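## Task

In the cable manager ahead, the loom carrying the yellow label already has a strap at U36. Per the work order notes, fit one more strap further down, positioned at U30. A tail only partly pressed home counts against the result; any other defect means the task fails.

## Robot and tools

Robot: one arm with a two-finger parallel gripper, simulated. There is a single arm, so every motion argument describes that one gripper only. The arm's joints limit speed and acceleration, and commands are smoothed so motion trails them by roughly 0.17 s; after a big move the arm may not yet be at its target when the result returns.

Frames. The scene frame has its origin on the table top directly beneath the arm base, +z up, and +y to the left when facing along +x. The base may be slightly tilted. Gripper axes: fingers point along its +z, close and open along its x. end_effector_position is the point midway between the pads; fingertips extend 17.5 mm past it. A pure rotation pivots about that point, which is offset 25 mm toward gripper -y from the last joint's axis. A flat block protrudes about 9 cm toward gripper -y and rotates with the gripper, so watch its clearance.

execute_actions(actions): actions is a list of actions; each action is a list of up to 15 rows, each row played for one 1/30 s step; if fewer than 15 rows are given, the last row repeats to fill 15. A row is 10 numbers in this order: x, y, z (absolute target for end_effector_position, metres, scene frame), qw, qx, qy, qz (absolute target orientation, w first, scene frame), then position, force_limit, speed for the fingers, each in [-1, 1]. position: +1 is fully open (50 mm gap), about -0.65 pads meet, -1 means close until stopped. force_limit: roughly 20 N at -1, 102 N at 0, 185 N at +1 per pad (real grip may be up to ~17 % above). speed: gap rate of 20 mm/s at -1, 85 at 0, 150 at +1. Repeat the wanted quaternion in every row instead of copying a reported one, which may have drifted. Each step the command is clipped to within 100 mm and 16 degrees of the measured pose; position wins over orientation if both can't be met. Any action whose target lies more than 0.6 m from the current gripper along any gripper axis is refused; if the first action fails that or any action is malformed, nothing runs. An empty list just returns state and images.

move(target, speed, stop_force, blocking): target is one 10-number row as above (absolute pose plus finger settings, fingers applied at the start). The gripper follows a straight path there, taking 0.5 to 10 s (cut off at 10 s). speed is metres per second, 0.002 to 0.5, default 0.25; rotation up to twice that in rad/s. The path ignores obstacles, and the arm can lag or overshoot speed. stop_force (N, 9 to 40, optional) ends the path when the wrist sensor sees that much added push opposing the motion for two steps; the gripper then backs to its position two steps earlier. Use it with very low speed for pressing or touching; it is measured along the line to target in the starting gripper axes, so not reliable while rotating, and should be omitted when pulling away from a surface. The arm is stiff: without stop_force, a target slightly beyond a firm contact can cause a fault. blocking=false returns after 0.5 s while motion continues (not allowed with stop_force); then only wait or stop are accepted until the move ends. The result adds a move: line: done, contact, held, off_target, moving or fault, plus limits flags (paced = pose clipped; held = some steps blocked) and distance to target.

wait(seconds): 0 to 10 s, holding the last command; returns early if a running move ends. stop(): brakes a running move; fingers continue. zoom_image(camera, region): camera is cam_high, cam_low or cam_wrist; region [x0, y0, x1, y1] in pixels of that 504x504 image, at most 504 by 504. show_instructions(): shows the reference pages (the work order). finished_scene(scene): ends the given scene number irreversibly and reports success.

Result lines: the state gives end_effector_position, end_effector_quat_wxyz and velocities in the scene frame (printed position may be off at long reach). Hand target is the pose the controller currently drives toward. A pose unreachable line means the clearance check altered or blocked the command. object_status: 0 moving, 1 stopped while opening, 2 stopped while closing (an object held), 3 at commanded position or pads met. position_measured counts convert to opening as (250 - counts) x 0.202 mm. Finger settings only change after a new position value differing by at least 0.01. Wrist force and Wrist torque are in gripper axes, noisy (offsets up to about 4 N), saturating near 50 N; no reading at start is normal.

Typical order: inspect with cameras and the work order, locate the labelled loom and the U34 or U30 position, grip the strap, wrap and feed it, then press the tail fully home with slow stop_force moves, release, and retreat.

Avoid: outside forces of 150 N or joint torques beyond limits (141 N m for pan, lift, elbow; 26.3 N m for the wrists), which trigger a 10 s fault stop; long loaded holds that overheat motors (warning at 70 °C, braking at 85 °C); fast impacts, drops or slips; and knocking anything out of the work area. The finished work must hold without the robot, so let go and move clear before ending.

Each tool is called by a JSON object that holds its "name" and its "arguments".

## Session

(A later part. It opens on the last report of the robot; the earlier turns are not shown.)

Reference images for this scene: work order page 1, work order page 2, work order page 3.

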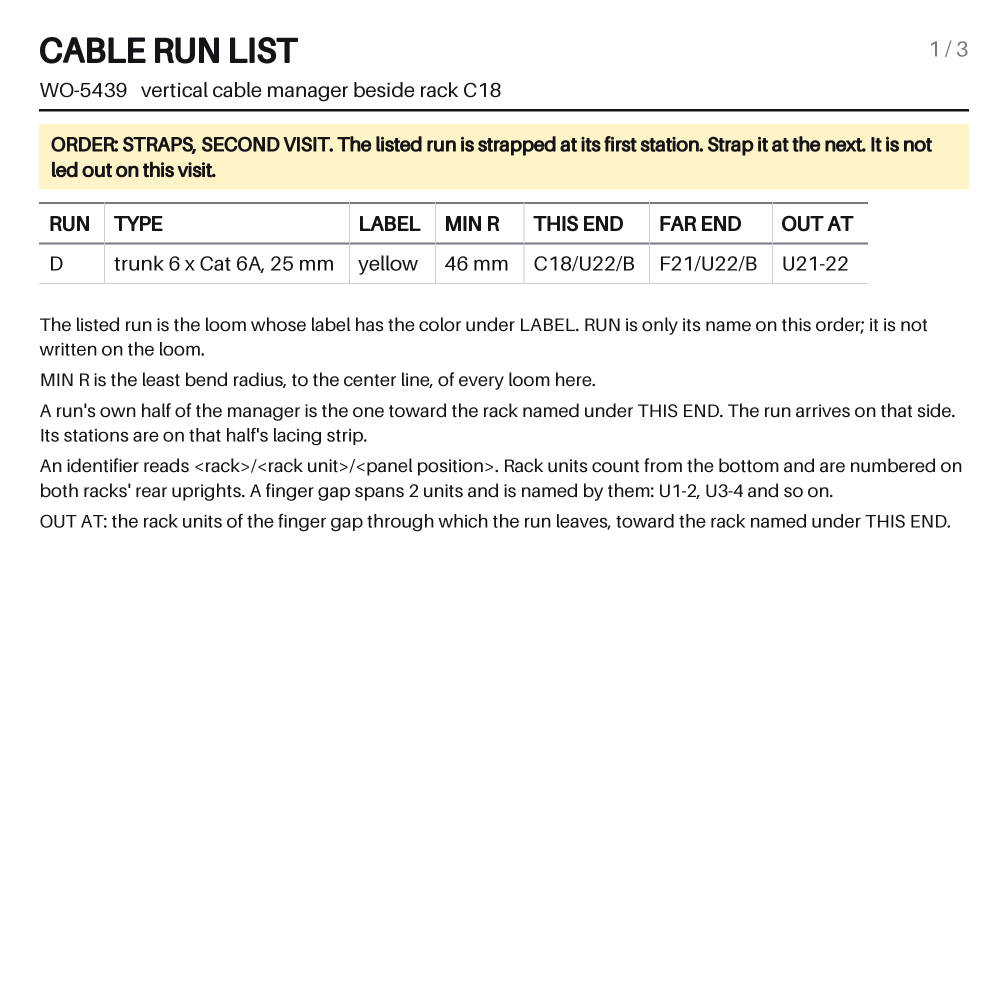

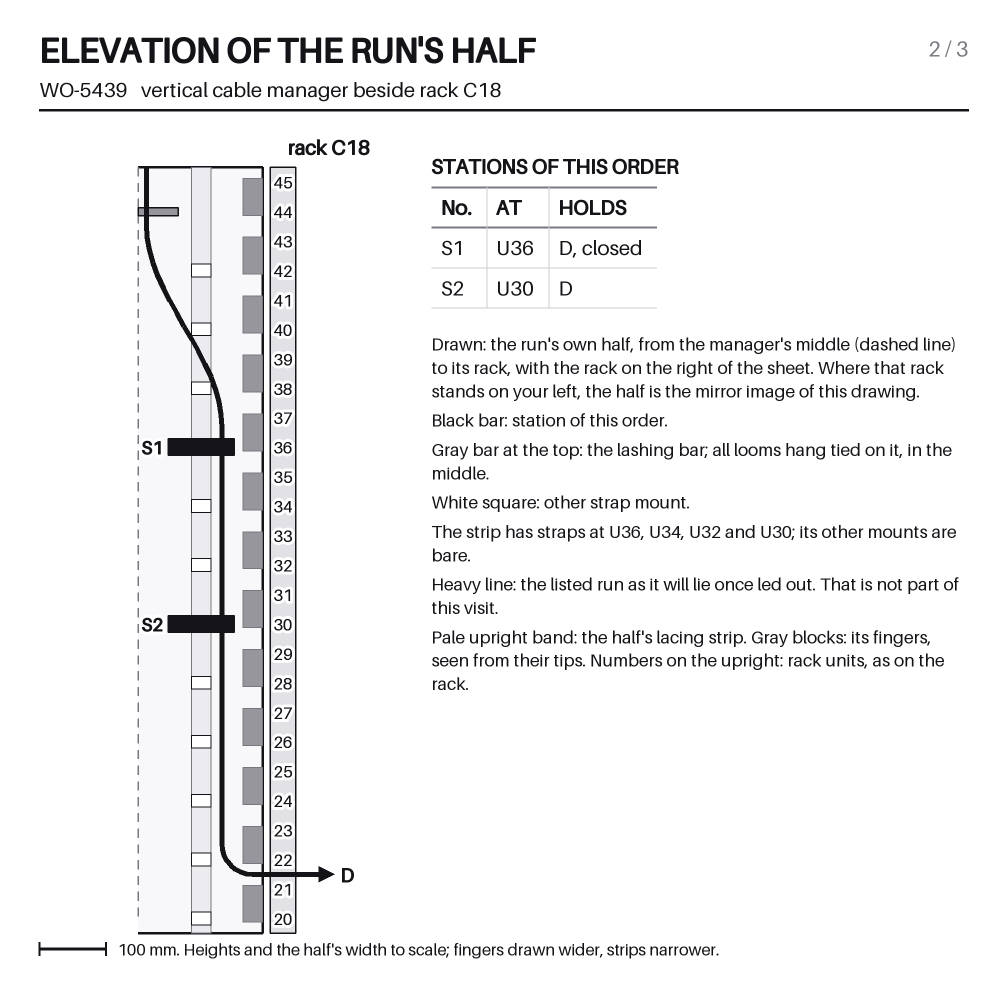

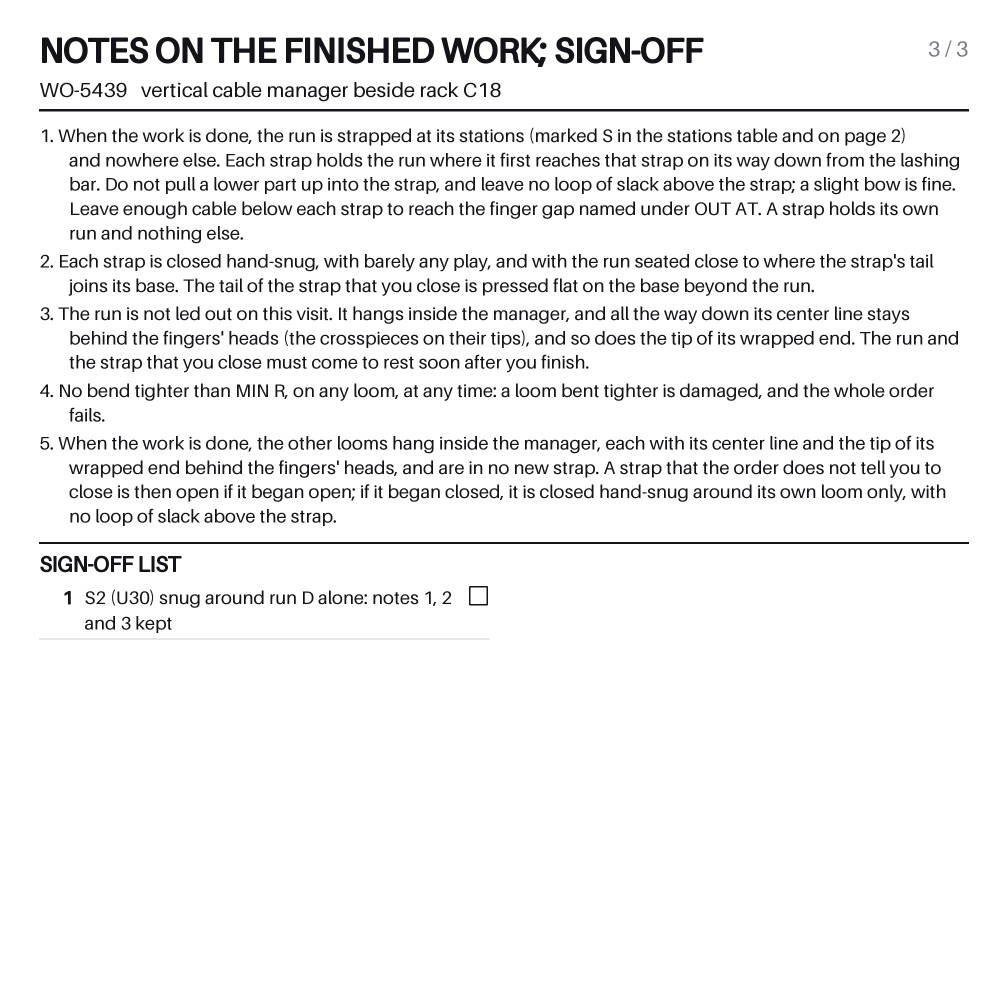

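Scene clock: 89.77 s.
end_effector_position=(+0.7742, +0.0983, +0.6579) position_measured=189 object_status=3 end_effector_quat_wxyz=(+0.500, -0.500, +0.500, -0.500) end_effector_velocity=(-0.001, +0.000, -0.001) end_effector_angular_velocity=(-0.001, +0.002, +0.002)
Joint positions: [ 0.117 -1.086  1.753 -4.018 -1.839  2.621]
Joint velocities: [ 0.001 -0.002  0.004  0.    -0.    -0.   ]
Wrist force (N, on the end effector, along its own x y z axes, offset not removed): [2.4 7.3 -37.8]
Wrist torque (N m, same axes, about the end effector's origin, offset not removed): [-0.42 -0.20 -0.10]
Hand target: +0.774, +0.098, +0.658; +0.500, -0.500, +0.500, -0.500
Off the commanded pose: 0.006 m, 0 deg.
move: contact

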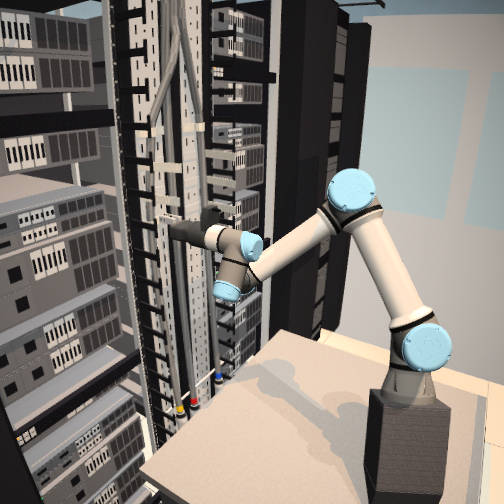

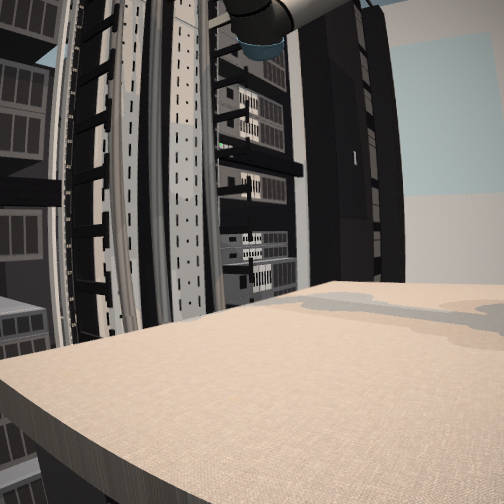

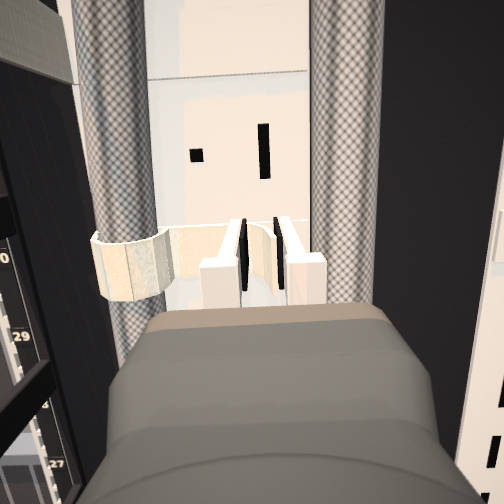

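{"name": "move", "arguments": {"target": [0.773,0.0905,0.658,0.5,-0.5,0.5,-0.5,-0.25,-0.8,-1], "speed": 0.012}}

{"name": "move", "arguments": {"target": [0.78,0.0905,0.658,0.5,-0.5,0.5,-0.5,-0.25,-0.8,-1], "speed": 0.003, "stop_force": 15}}

{"name": "move", "arguments": {"target": [0.773,0.083,0.658,0.5,-0.5,0.5,-0.5,-0.25,-0.8,-1], "speed": 0.012}}

{"name": "move", "arguments": {"target": [0.78,0.083,0.658,0.5,-0.5,0.5,-0.5,-0.25,-0.8,-1], "speed": 0.003, "stop_force": 15}}

Scene clock: 94.83 s.
end_effector_position=(+0.7730, +0.0908, +0.6580) position_measured=189 object_status=3 end_effector_quat_wxyz=(+0.500, -0.500, +0.500, -0.500) end_effector_velocity=(-0.000, -0.003, -0.000) end_effector_angular_velocity=(-0.000, +0.001, -0.000)
Joint positions: [ 0.105 -1.101  1.766 -4.017 -1.827  2.623]
Joint velocities: [-0.005 -0.005  0.005  0.001  0.004  0.001]
Wrist force (N, on the end effector, along its own x y z axes, offset not removed): [0.8 -1.7 0.8]
Wrist torque (N m, same axes, about the end effector's origin, offset not removed): [-0.44 -0.22 0.17]
Hand target: +0.773, +0.090, +0.658; +0.500, -0.500, +0.500, -0.500
Off the commanded pose: 0.000 m, 0 deg.
move: done

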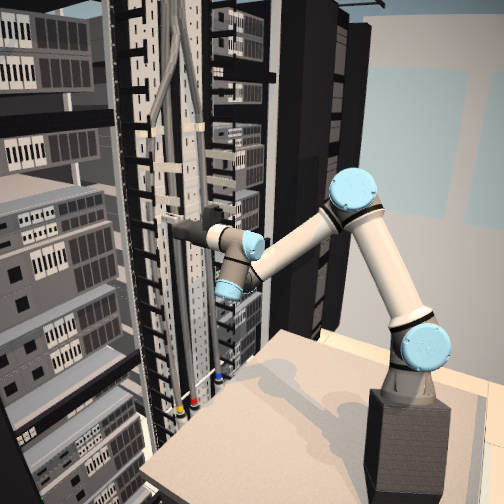

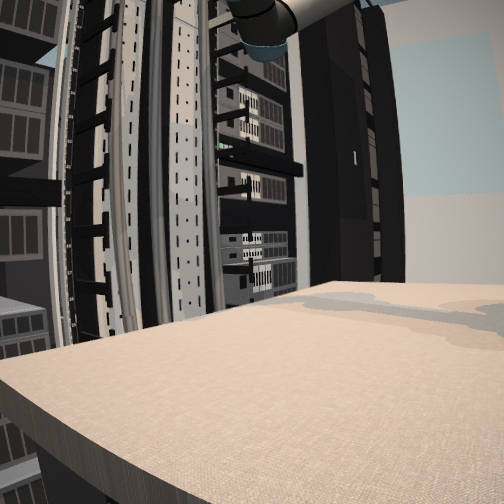

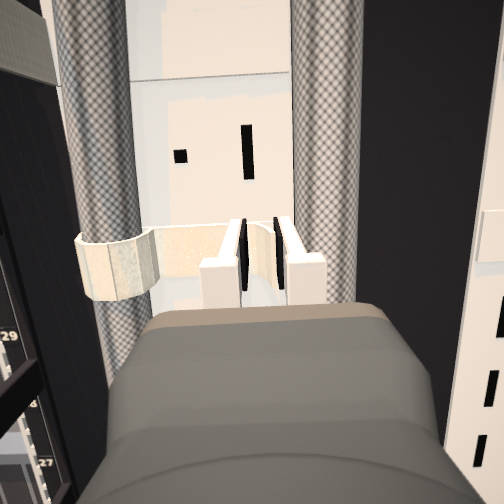

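Scene clock: 95.60 s.
end_effector_position=(+0.7743, +0.0908, +0.6579) position_measured=189 object_status=3 end_effector_quat_wxyz=(+0.500, -0.500, +0.500, -0.500) end_effector_velocity=(-0.001, +0.000, +0.000) end_effector_angular_velocity=(+0.000, -0.000, +0.000)
Joint positions: [ 0.104 -1.099  1.763 -4.015 -1.826  2.623]
Joint velocities: [ 0.001 -0.002  0.002 -0.001 -0.    -0.   ]
Wrist force (N, on the end effector, along its own x y z axes, offset not removed): [4.9 8.2 -41.8]
Wrist torque (N m, same axes, about the end effector's origin, offset not removed): [-0.26 -0.85 -0.02]
Hand target: +0.774, +0.091, +0.658; +0.500, -0.500, +0.500, -0.500
Off the commanded pose: 0.006 m, 0 deg.
move: contact

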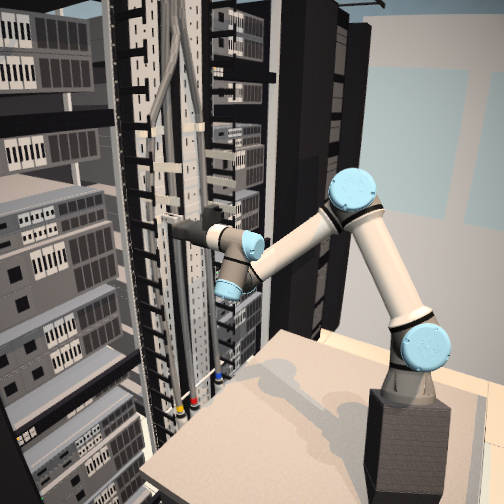

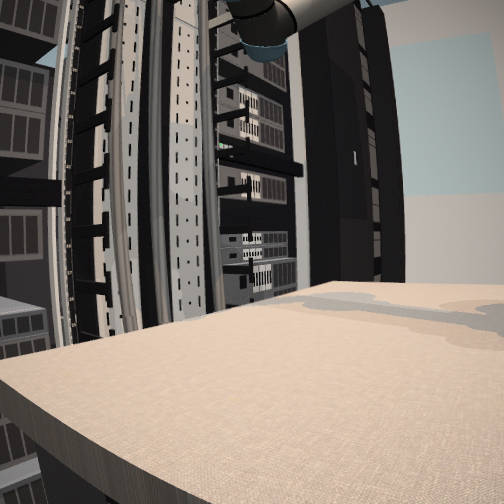

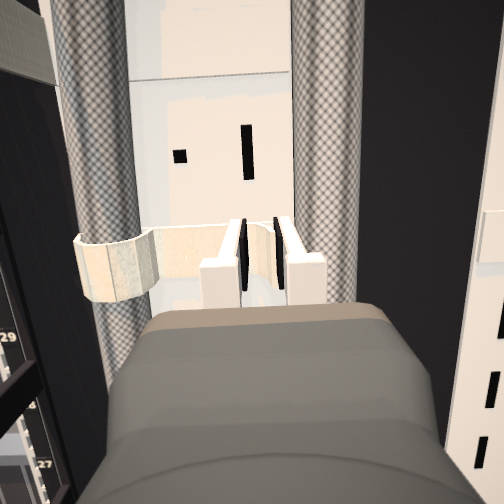

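Scene clock: 96.50 s.
end_effector_position=(+0.7730, +0.0832, +0.6580) position_measured=189 object_status=3 end_effector_quat_wxyz=(+0.500, -0.500, +0.500, -0.500) end_effector_velocity=(-0.000, -0.001, +0.000) end_effector_angular_velocity=(-0.000, -0.001, +0.001)
Joint positions: [ 0.092 -1.114  1.776 -4.013 -1.814  2.626]
Joint velocities: [-0.003 -0.003  0.003 -0.     0.004  0.   ]
Wrist force (N, on the end effector, along its own x y z axes, offset not removed): [-0.7 -3.3 -2.1]
Wrist torque (N m, same axes, about the end effector's origin, offset not removed): [-0.76 -0.19 0.14]
Hand target: +0.773, +0.083, +0.658; +0.500, -0.500, +0.500, -0.500
Off the commanded pose: 0.000 m, 0 deg.
move: done

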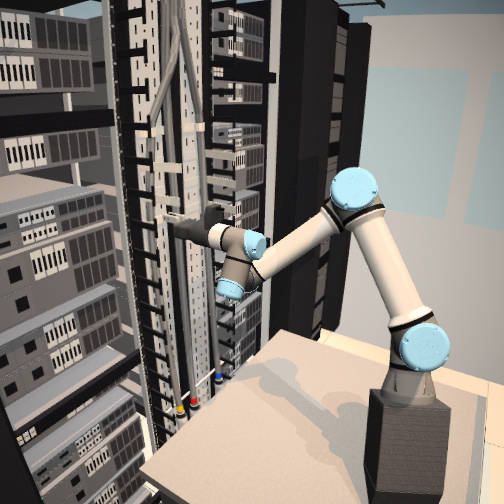

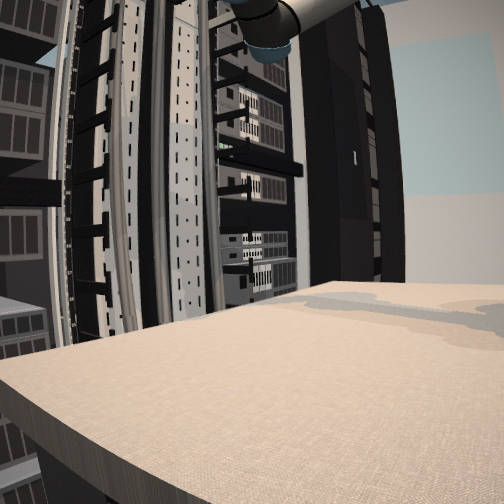

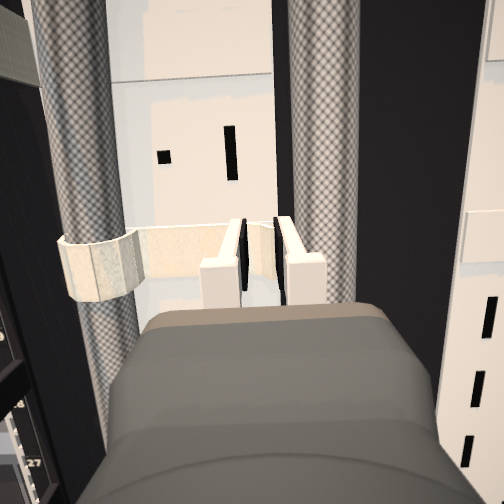

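Scene clock: 97.27 s.
end_effector_position=(+0.7743, +0.0832, +0.6580) position_measured=189 object_status=3 end_effector_quat_wxyz=(+0.500, -0.500, +0.500, -0.500) end_effector_velocity=(-0.001, -0.000, +0.000) end_effector_angular_velocity=(+0.000, +0.000, +0.001)
Joint positions: [ 0.091 -1.112  1.773 -4.011 -1.813  2.626]
Joint velocities: [-0.    -0.002  0.003 -0.     0.     0.   ]
Wrist force (N, on the end effector, along its own x y z axes, offset not removed): [8.3 7.0 -44.4]
Wrist torque (N m, same axes, about the end effector's origin, offset not removed): [-0.40 -0.90 -0.20]
Hand target: +0.774, +0.083, +0.658; +0.500, -0.500, +0.500, -0.500
Off the commanded pose: 0.006 m, 0 deg.
move: contact

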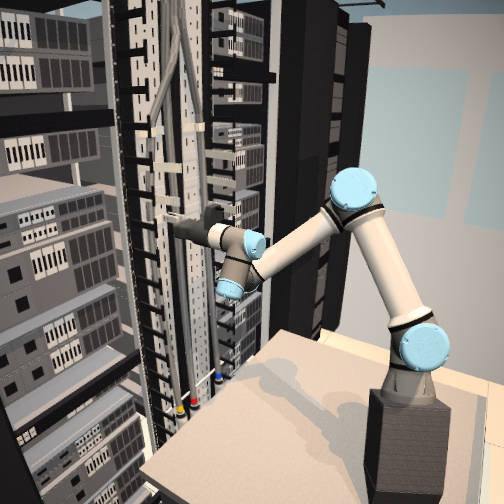

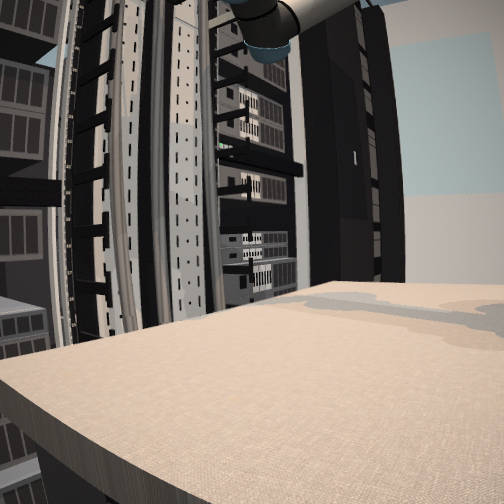

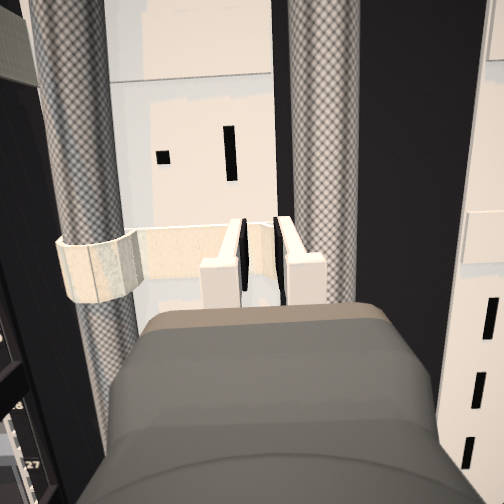

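{"name": "move", "arguments": {"target": [0.773,0.0755,0.658,0.5,-0.5,0.5,-0.5,-0.25,-0.8,-1], "speed": 0.012}}

{"name": "move", "arguments": {"target": [0.78,0.0755,0.658,0.5,-0.5,0.5,-0.5,-0.25,-0.8,-1], "speed": 0.003, "stop_force": 15}}

{"name": "move", "arguments": {"target": [0.773,0.0685,0.658,0.5,-0.5,0.5,-0.5,-0.25,-0.8,-1], "speed": 0.012}}

{"name": "move", "arguments": {"target": [0.777,0.0685,0.658,0.5,-0.5,0.5,-0.5,-0.25,-0.8,-1], "speed": 0.003, "stop_force": 15}}

{"name": "zoom_image", "arguments": {"camera": "cam_wrist", "region": [100,170,350,320]}}

Scene clock: 103.03 s.
end_effector_position=(+0.7730, +0.0758, +0.6580) position_measured=189 object_status=3 end_effector_quat_wxyz=(+0.500, -0.500, +0.500, -0.500) end_effector_velocity=(-0.000, -0.003, -0.001) end_effector_angular_velocity=(-0.001, +0.001, -0.001)
Joint positions: [ 0.079 -1.126  1.786 -4.009 -1.801  2.629]
Joint velocities: [-0.006 -0.005  0.006  0.001  0.005  0.001]
Wrist force (N, on the end effector, along its own x y z axes, offset not removed): [0.4 0.8 -1.5]
Wrist torque (N m, same axes, about the end effector's origin, offset not removed): [0.09 -0.16 0.12]
Hand target: +0.773, +0.075, +0.658; +0.500, -0.500, +0.500, -0.500
Off the commanded pose: 0.000 m, 0 deg.
move: done

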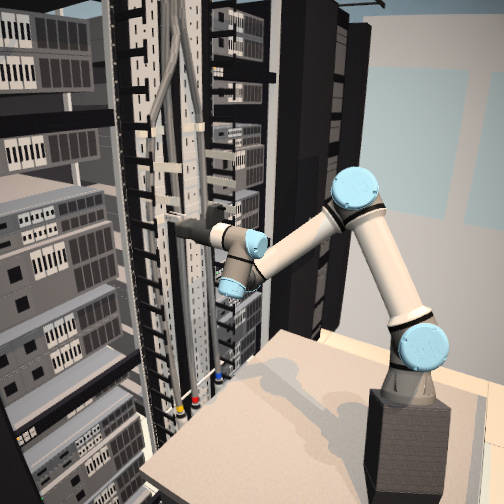

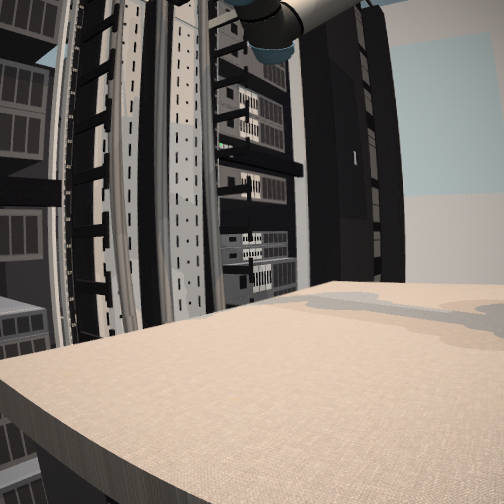

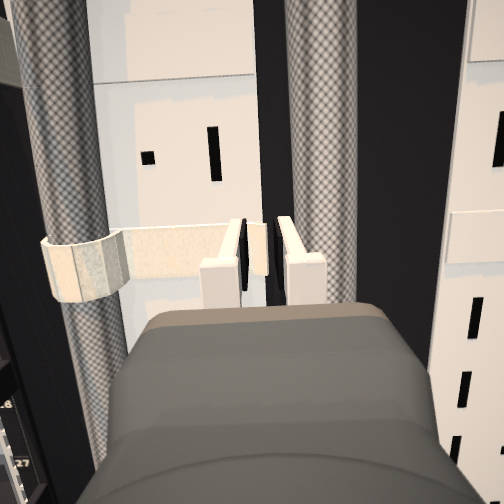

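Scene clock: 103.80 s.
end_effector_position=(+0.7743, +0.0758, +0.6579) position_measured=189 object_status=3 end_effector_quat_wxyz=(+0.500, -0.500, +0.500, -0.500) end_effector_velocity=(-0.001, -0.000, -0.000) end_effector_angular_velocity=(+0.000, +0.000, -0.000)
Joint positions: [ 0.078 -1.124  1.782 -4.008 -1.8    2.629]
Joint velocities: [-0.    -0.001  0.002 -0.001 -0.     0.   ]
Wrist force (N, on the end effector, along its own x y z axes, offset not removed): [6.5 5.5 -42.3]
Wrist torque (N m, same axes, about the end effector's origin, offset not removed): [-0.76 -0.97 -0.25]
Hand target: +0.774, +0.076, +0.658; +0.500, -0.500, +0.500, -0.500
Off the commanded pose: 0.006 m, 0 deg.
move: contact

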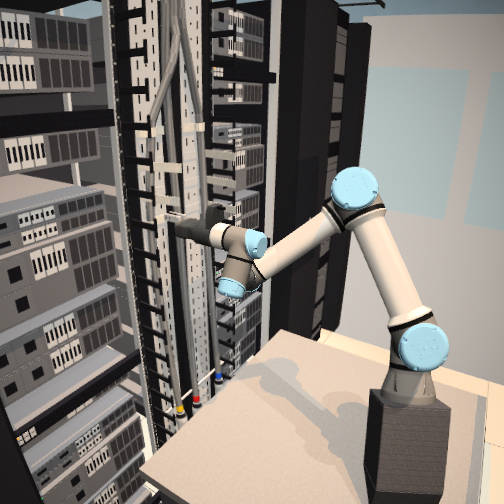

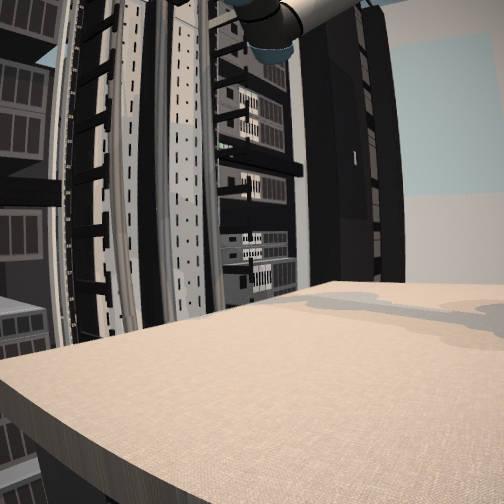

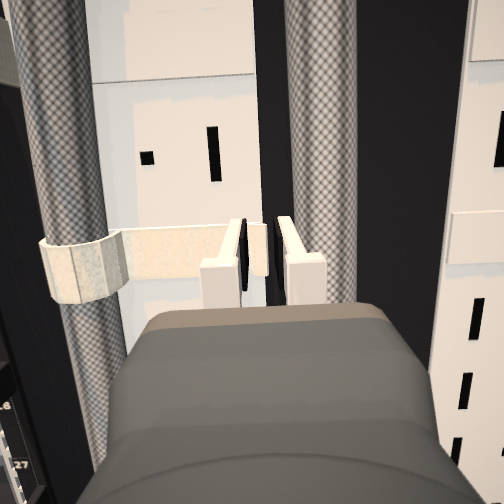

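Scene clock: 104.63 s.
end_effector_position=(+0.7731, +0.0688, +0.6580) position_measured=189 object_status=3 end_effector_quat_wxyz=(+0.500, -0.500, +0.500, -0.500) end_effector_velocity=(-0.001, -0.002, -0.000) end_effector_angular_velocity=(+0.000, -0.000, +0.001)
Joint positions: [ 0.066 -1.138  1.795 -4.006 -1.789  2.632]
Joint velocities: [-0.004 -0.005  0.006  0.     0.005  0.001]
Wrist force (N, on the end effector, along its own x y z axes, offset not removed): [-0.2 -0.2 -0.9]
Wrist torque (N m, same axes, about the end effector's origin, offset not removed): [-0.22 -0.32 -0.19]
Hand target: +0.773, +0.068, +0.658; +0.500, -0.500, +0.500, -0.500
Off the commanded pose: 0.000 m, 0 deg.
move: done

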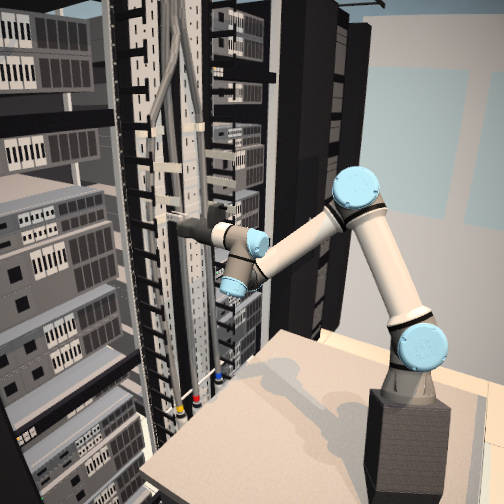

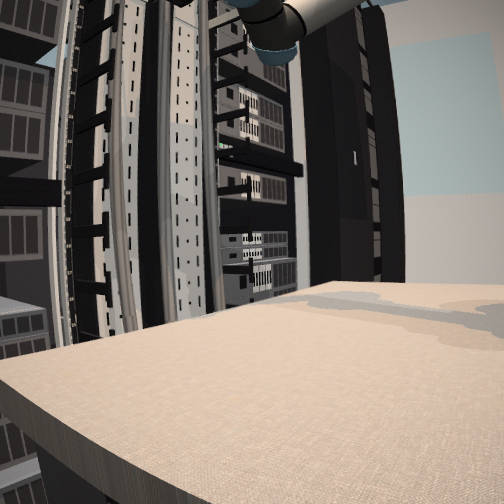

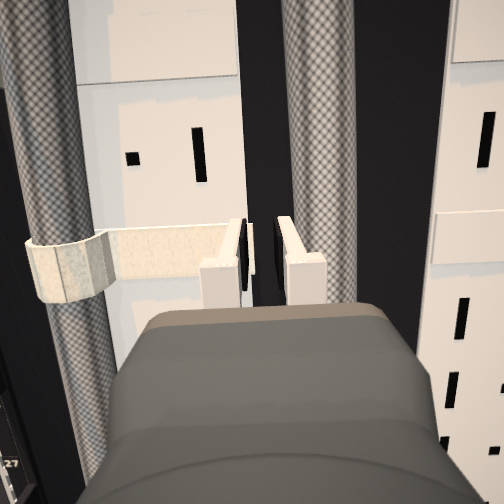

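Scene clock: 105.37 s.
end_effector_position=(+0.7742, +0.0687, +0.6579) position_measured=189 object_status=3 end_effector_quat_wxyz=(+0.500, -0.500, +0.500, -0.500) end_effector_velocity=(-0.000, -0.001, -0.001) end_effector_angular_velocity=(-0.001, +0.001, -0.002)
Joint positions: [ 0.065 -1.136  1.791 -4.004 -1.788  2.632]
Joint velocities: [-0.002 -0.002  0.003 -0.001 -0.    -0.   ]
Wrist force (N, on the end effector, along its own x y z axes, offset not removed): [3.4 8.3 -33.9]
Wrist torque (N m, same axes, about the end effector's origin, offset not removed): [0.15 -0.33 -0.16]
Hand target: +0.774, +0.069, +0.658; +0.500, -0.500, +0.500, -0.500
Off the commanded pose: 0.003 m, 0 deg.
move: contact

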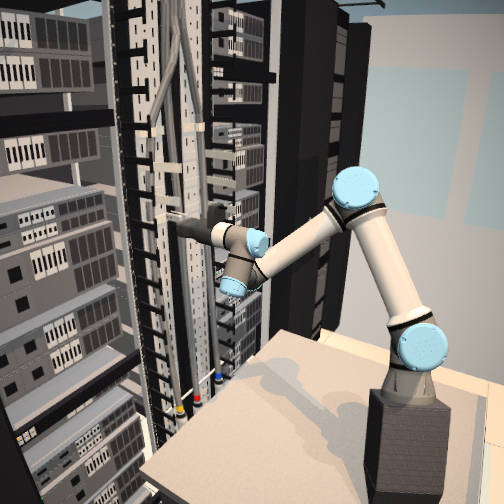

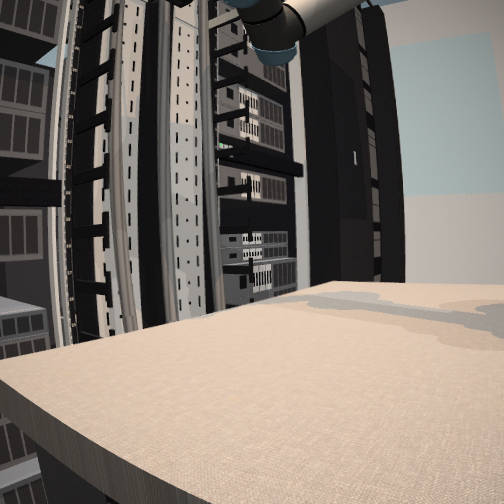

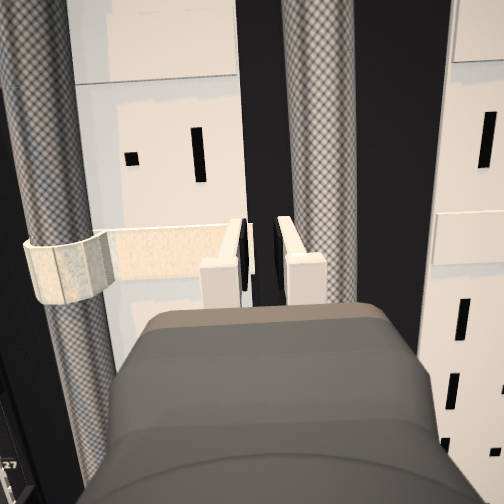

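Region (100, 170, 350, 320) of cam_wrist's 504x504 image, scaled by 2.016, with more detail than that image has; it fills the top 302 rows of this view, and the rest is white.

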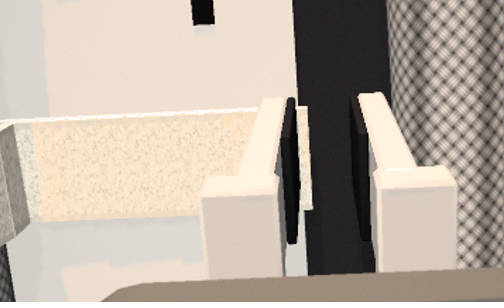

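Pressed to the edge. Retreat.

{"name": "move", "arguments": {"target": [0.769,0.0685,0.658,0.5,-0.5,0.5,-0.5,-0.25,-0.8,-1], "speed": 0.01}}

{"name": "move", "arguments": {"target": [0.767,0.10,0.658,0.5,-0.5,0.5,-0.5,-0.25,-0.8,-1], "speed": 0.015}}

{"name": "move", "arguments": {"target": [0.58,0.11,0.665,0.5,-0.5,0.5,-0.5,-0.25,-0.8,-1], "speed": 0.12}}

{"name": "zoom_image", "arguments": {"camera": "cam_wrist", "region": [120,20,380,280]}}

Scene clock: 109.20 s.
end_effector_position=(+0.7692, +0.0685, +0.6580) position_measured=189 object_status=3 end_effector_quat_wxyz=(+0.500, -0.500, +0.500, -0.500) end_effector_velocity=(-0.002, -0.000, -0.000) end_effector_angular_velocity=(-0.000, +0.000, -0.000)
Joint positions: [ 0.067 -1.144  1.806 -4.011 -1.79   2.631]
Joint velocities: [ 0.001 -0.003  0.006 -0.003 -0.001 -0.   ]
Wrist force (N, on the end effector, along its own x y z axes, offset not removed): [3.5 1.8 -2.4]
Wrist torque (N m, same axes, about the end effector's origin, offset not removed): [0.16 -0.71 -0.21]
Hand target: +0.769, +0.068, +0.658; +0.500, -0.500, +0.500, -0.500
Off the commanded pose: 0.000 m, 0 deg.
move: done

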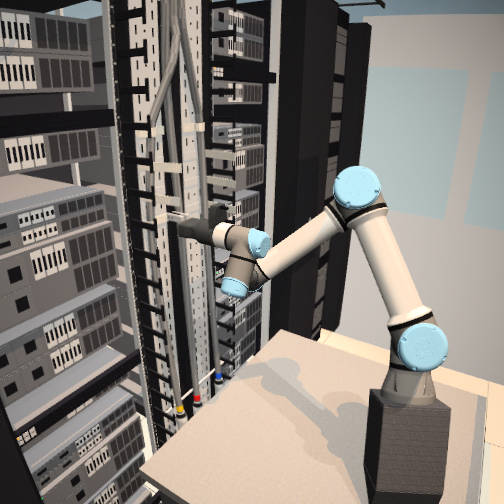

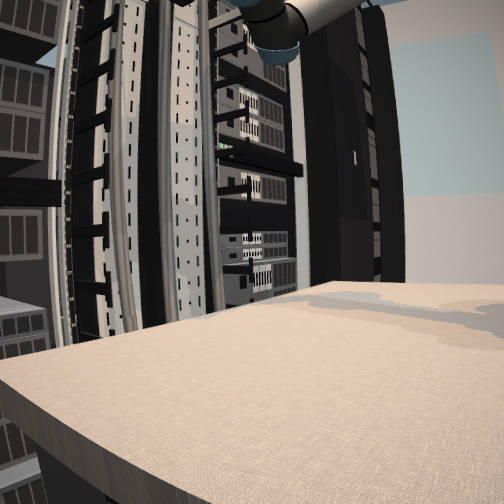

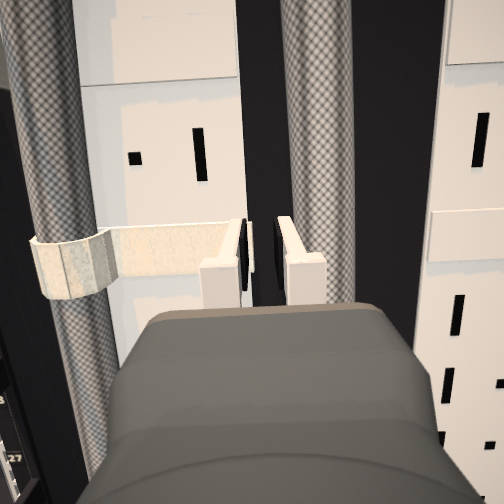

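Scene clock: 111.57 s.
end_effector_position=(+0.7670, +0.0998, +0.6580) position_measured=189 object_status=3 end_effector_quat_wxyz=(+0.500, -0.500, +0.500, -0.500) end_effector_velocity=(+0.000, +0.002, -0.000) end_effector_angular_velocity=(+0.000, +0.000, -0.001)
Joint positions: [ 0.124 -1.093  1.771 -4.03  -1.845  2.619]
Joint velocities: [ 0.004  0.005 -0.004 -0.001 -0.005 -0.001]
Wrist force (N, on the end effector, along its own x y z axes, offset not removed): [0.7 -0.5 -0.3]
Wrist torque (N m, same axes, about the end effector's origin, offset not removed): [-0.22 -0.35 -0.11]
Hand target: +0.767, +0.100, +0.658; +0.500, -0.500, +0.500, -0.500
Off the commanded pose: 0.000 m, 0 deg.
move: done

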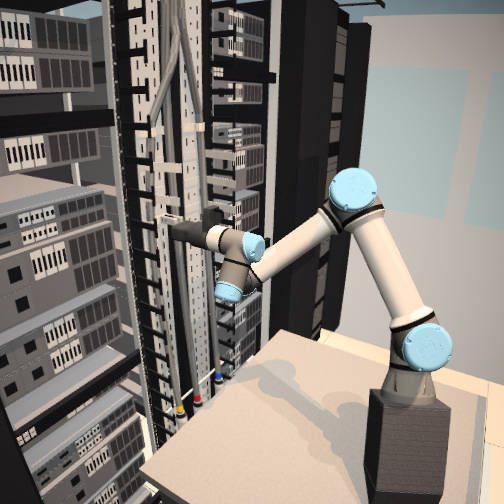

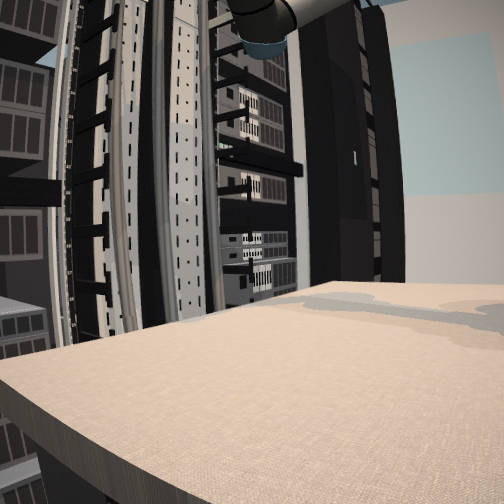

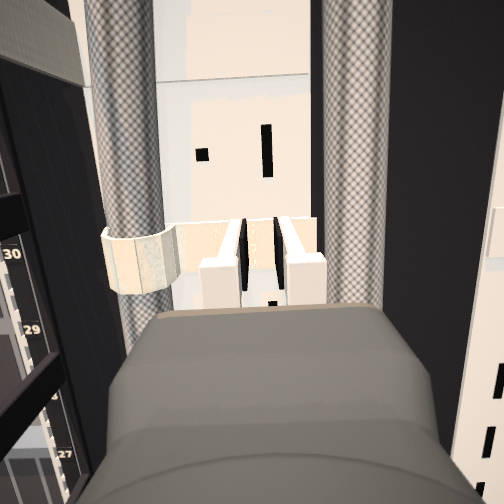

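Scene clock: 113.67 s.
end_effector_position=(+0.5802, +0.1099, +0.6650) position_measured=189 object_status=3 end_effector_quat_wxyz=(+0.500, -0.500, +0.500, -0.500) end_effector_velocity=(-0.002, -0.000, +0.001) end_effector_angular_velocity=(+0.001, -0.002, -0.001)
Joint positions: [ 0.317 -1.279  2.194 -4.284 -2.034  2.574]
Joint velocities: [ 0.003 -0.002  0.003 -0.004 -0.003 -0.001]
Wrist force (N, on the end effector, along its own x y z axes, offset not removed): [0.7 -3.4 0.5]
Wrist torque (N m, same axes, about the end effector's origin, offset not removed): [-0.42 -0.33 0.11]
Hand target: +0.580, +0.110, +0.665; +0.500, -0.500, +0.500, -0.500
Off the commanded pose: 0.000 m, 0 deg.
move: done

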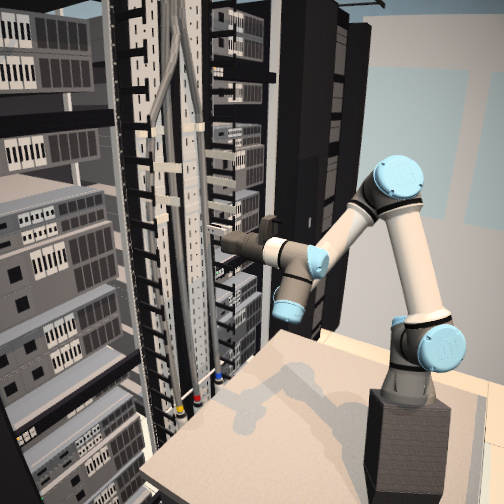

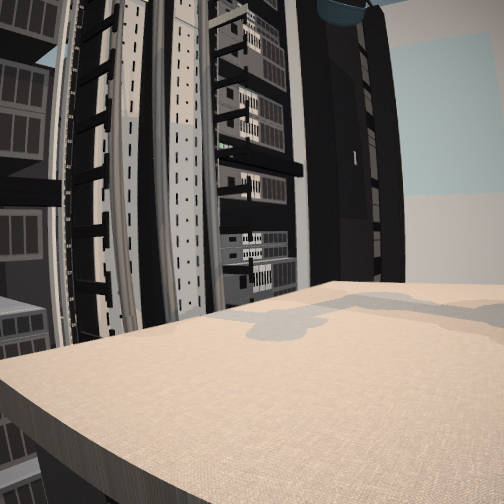

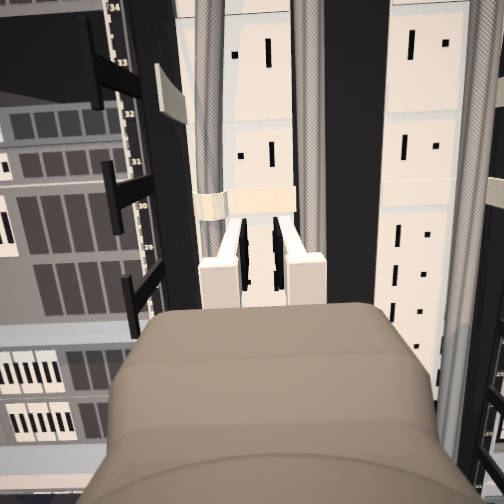

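Region (120, 20, 380, 280) of cam_wrist's 504x504 image, scaled by 1.938, with more detail than that image has.

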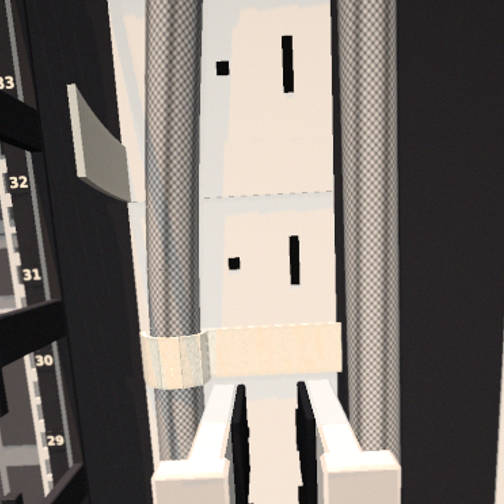

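{"name": "finished_scene", "arguments": {"scene": 2}}

The scene is finished: the task was done.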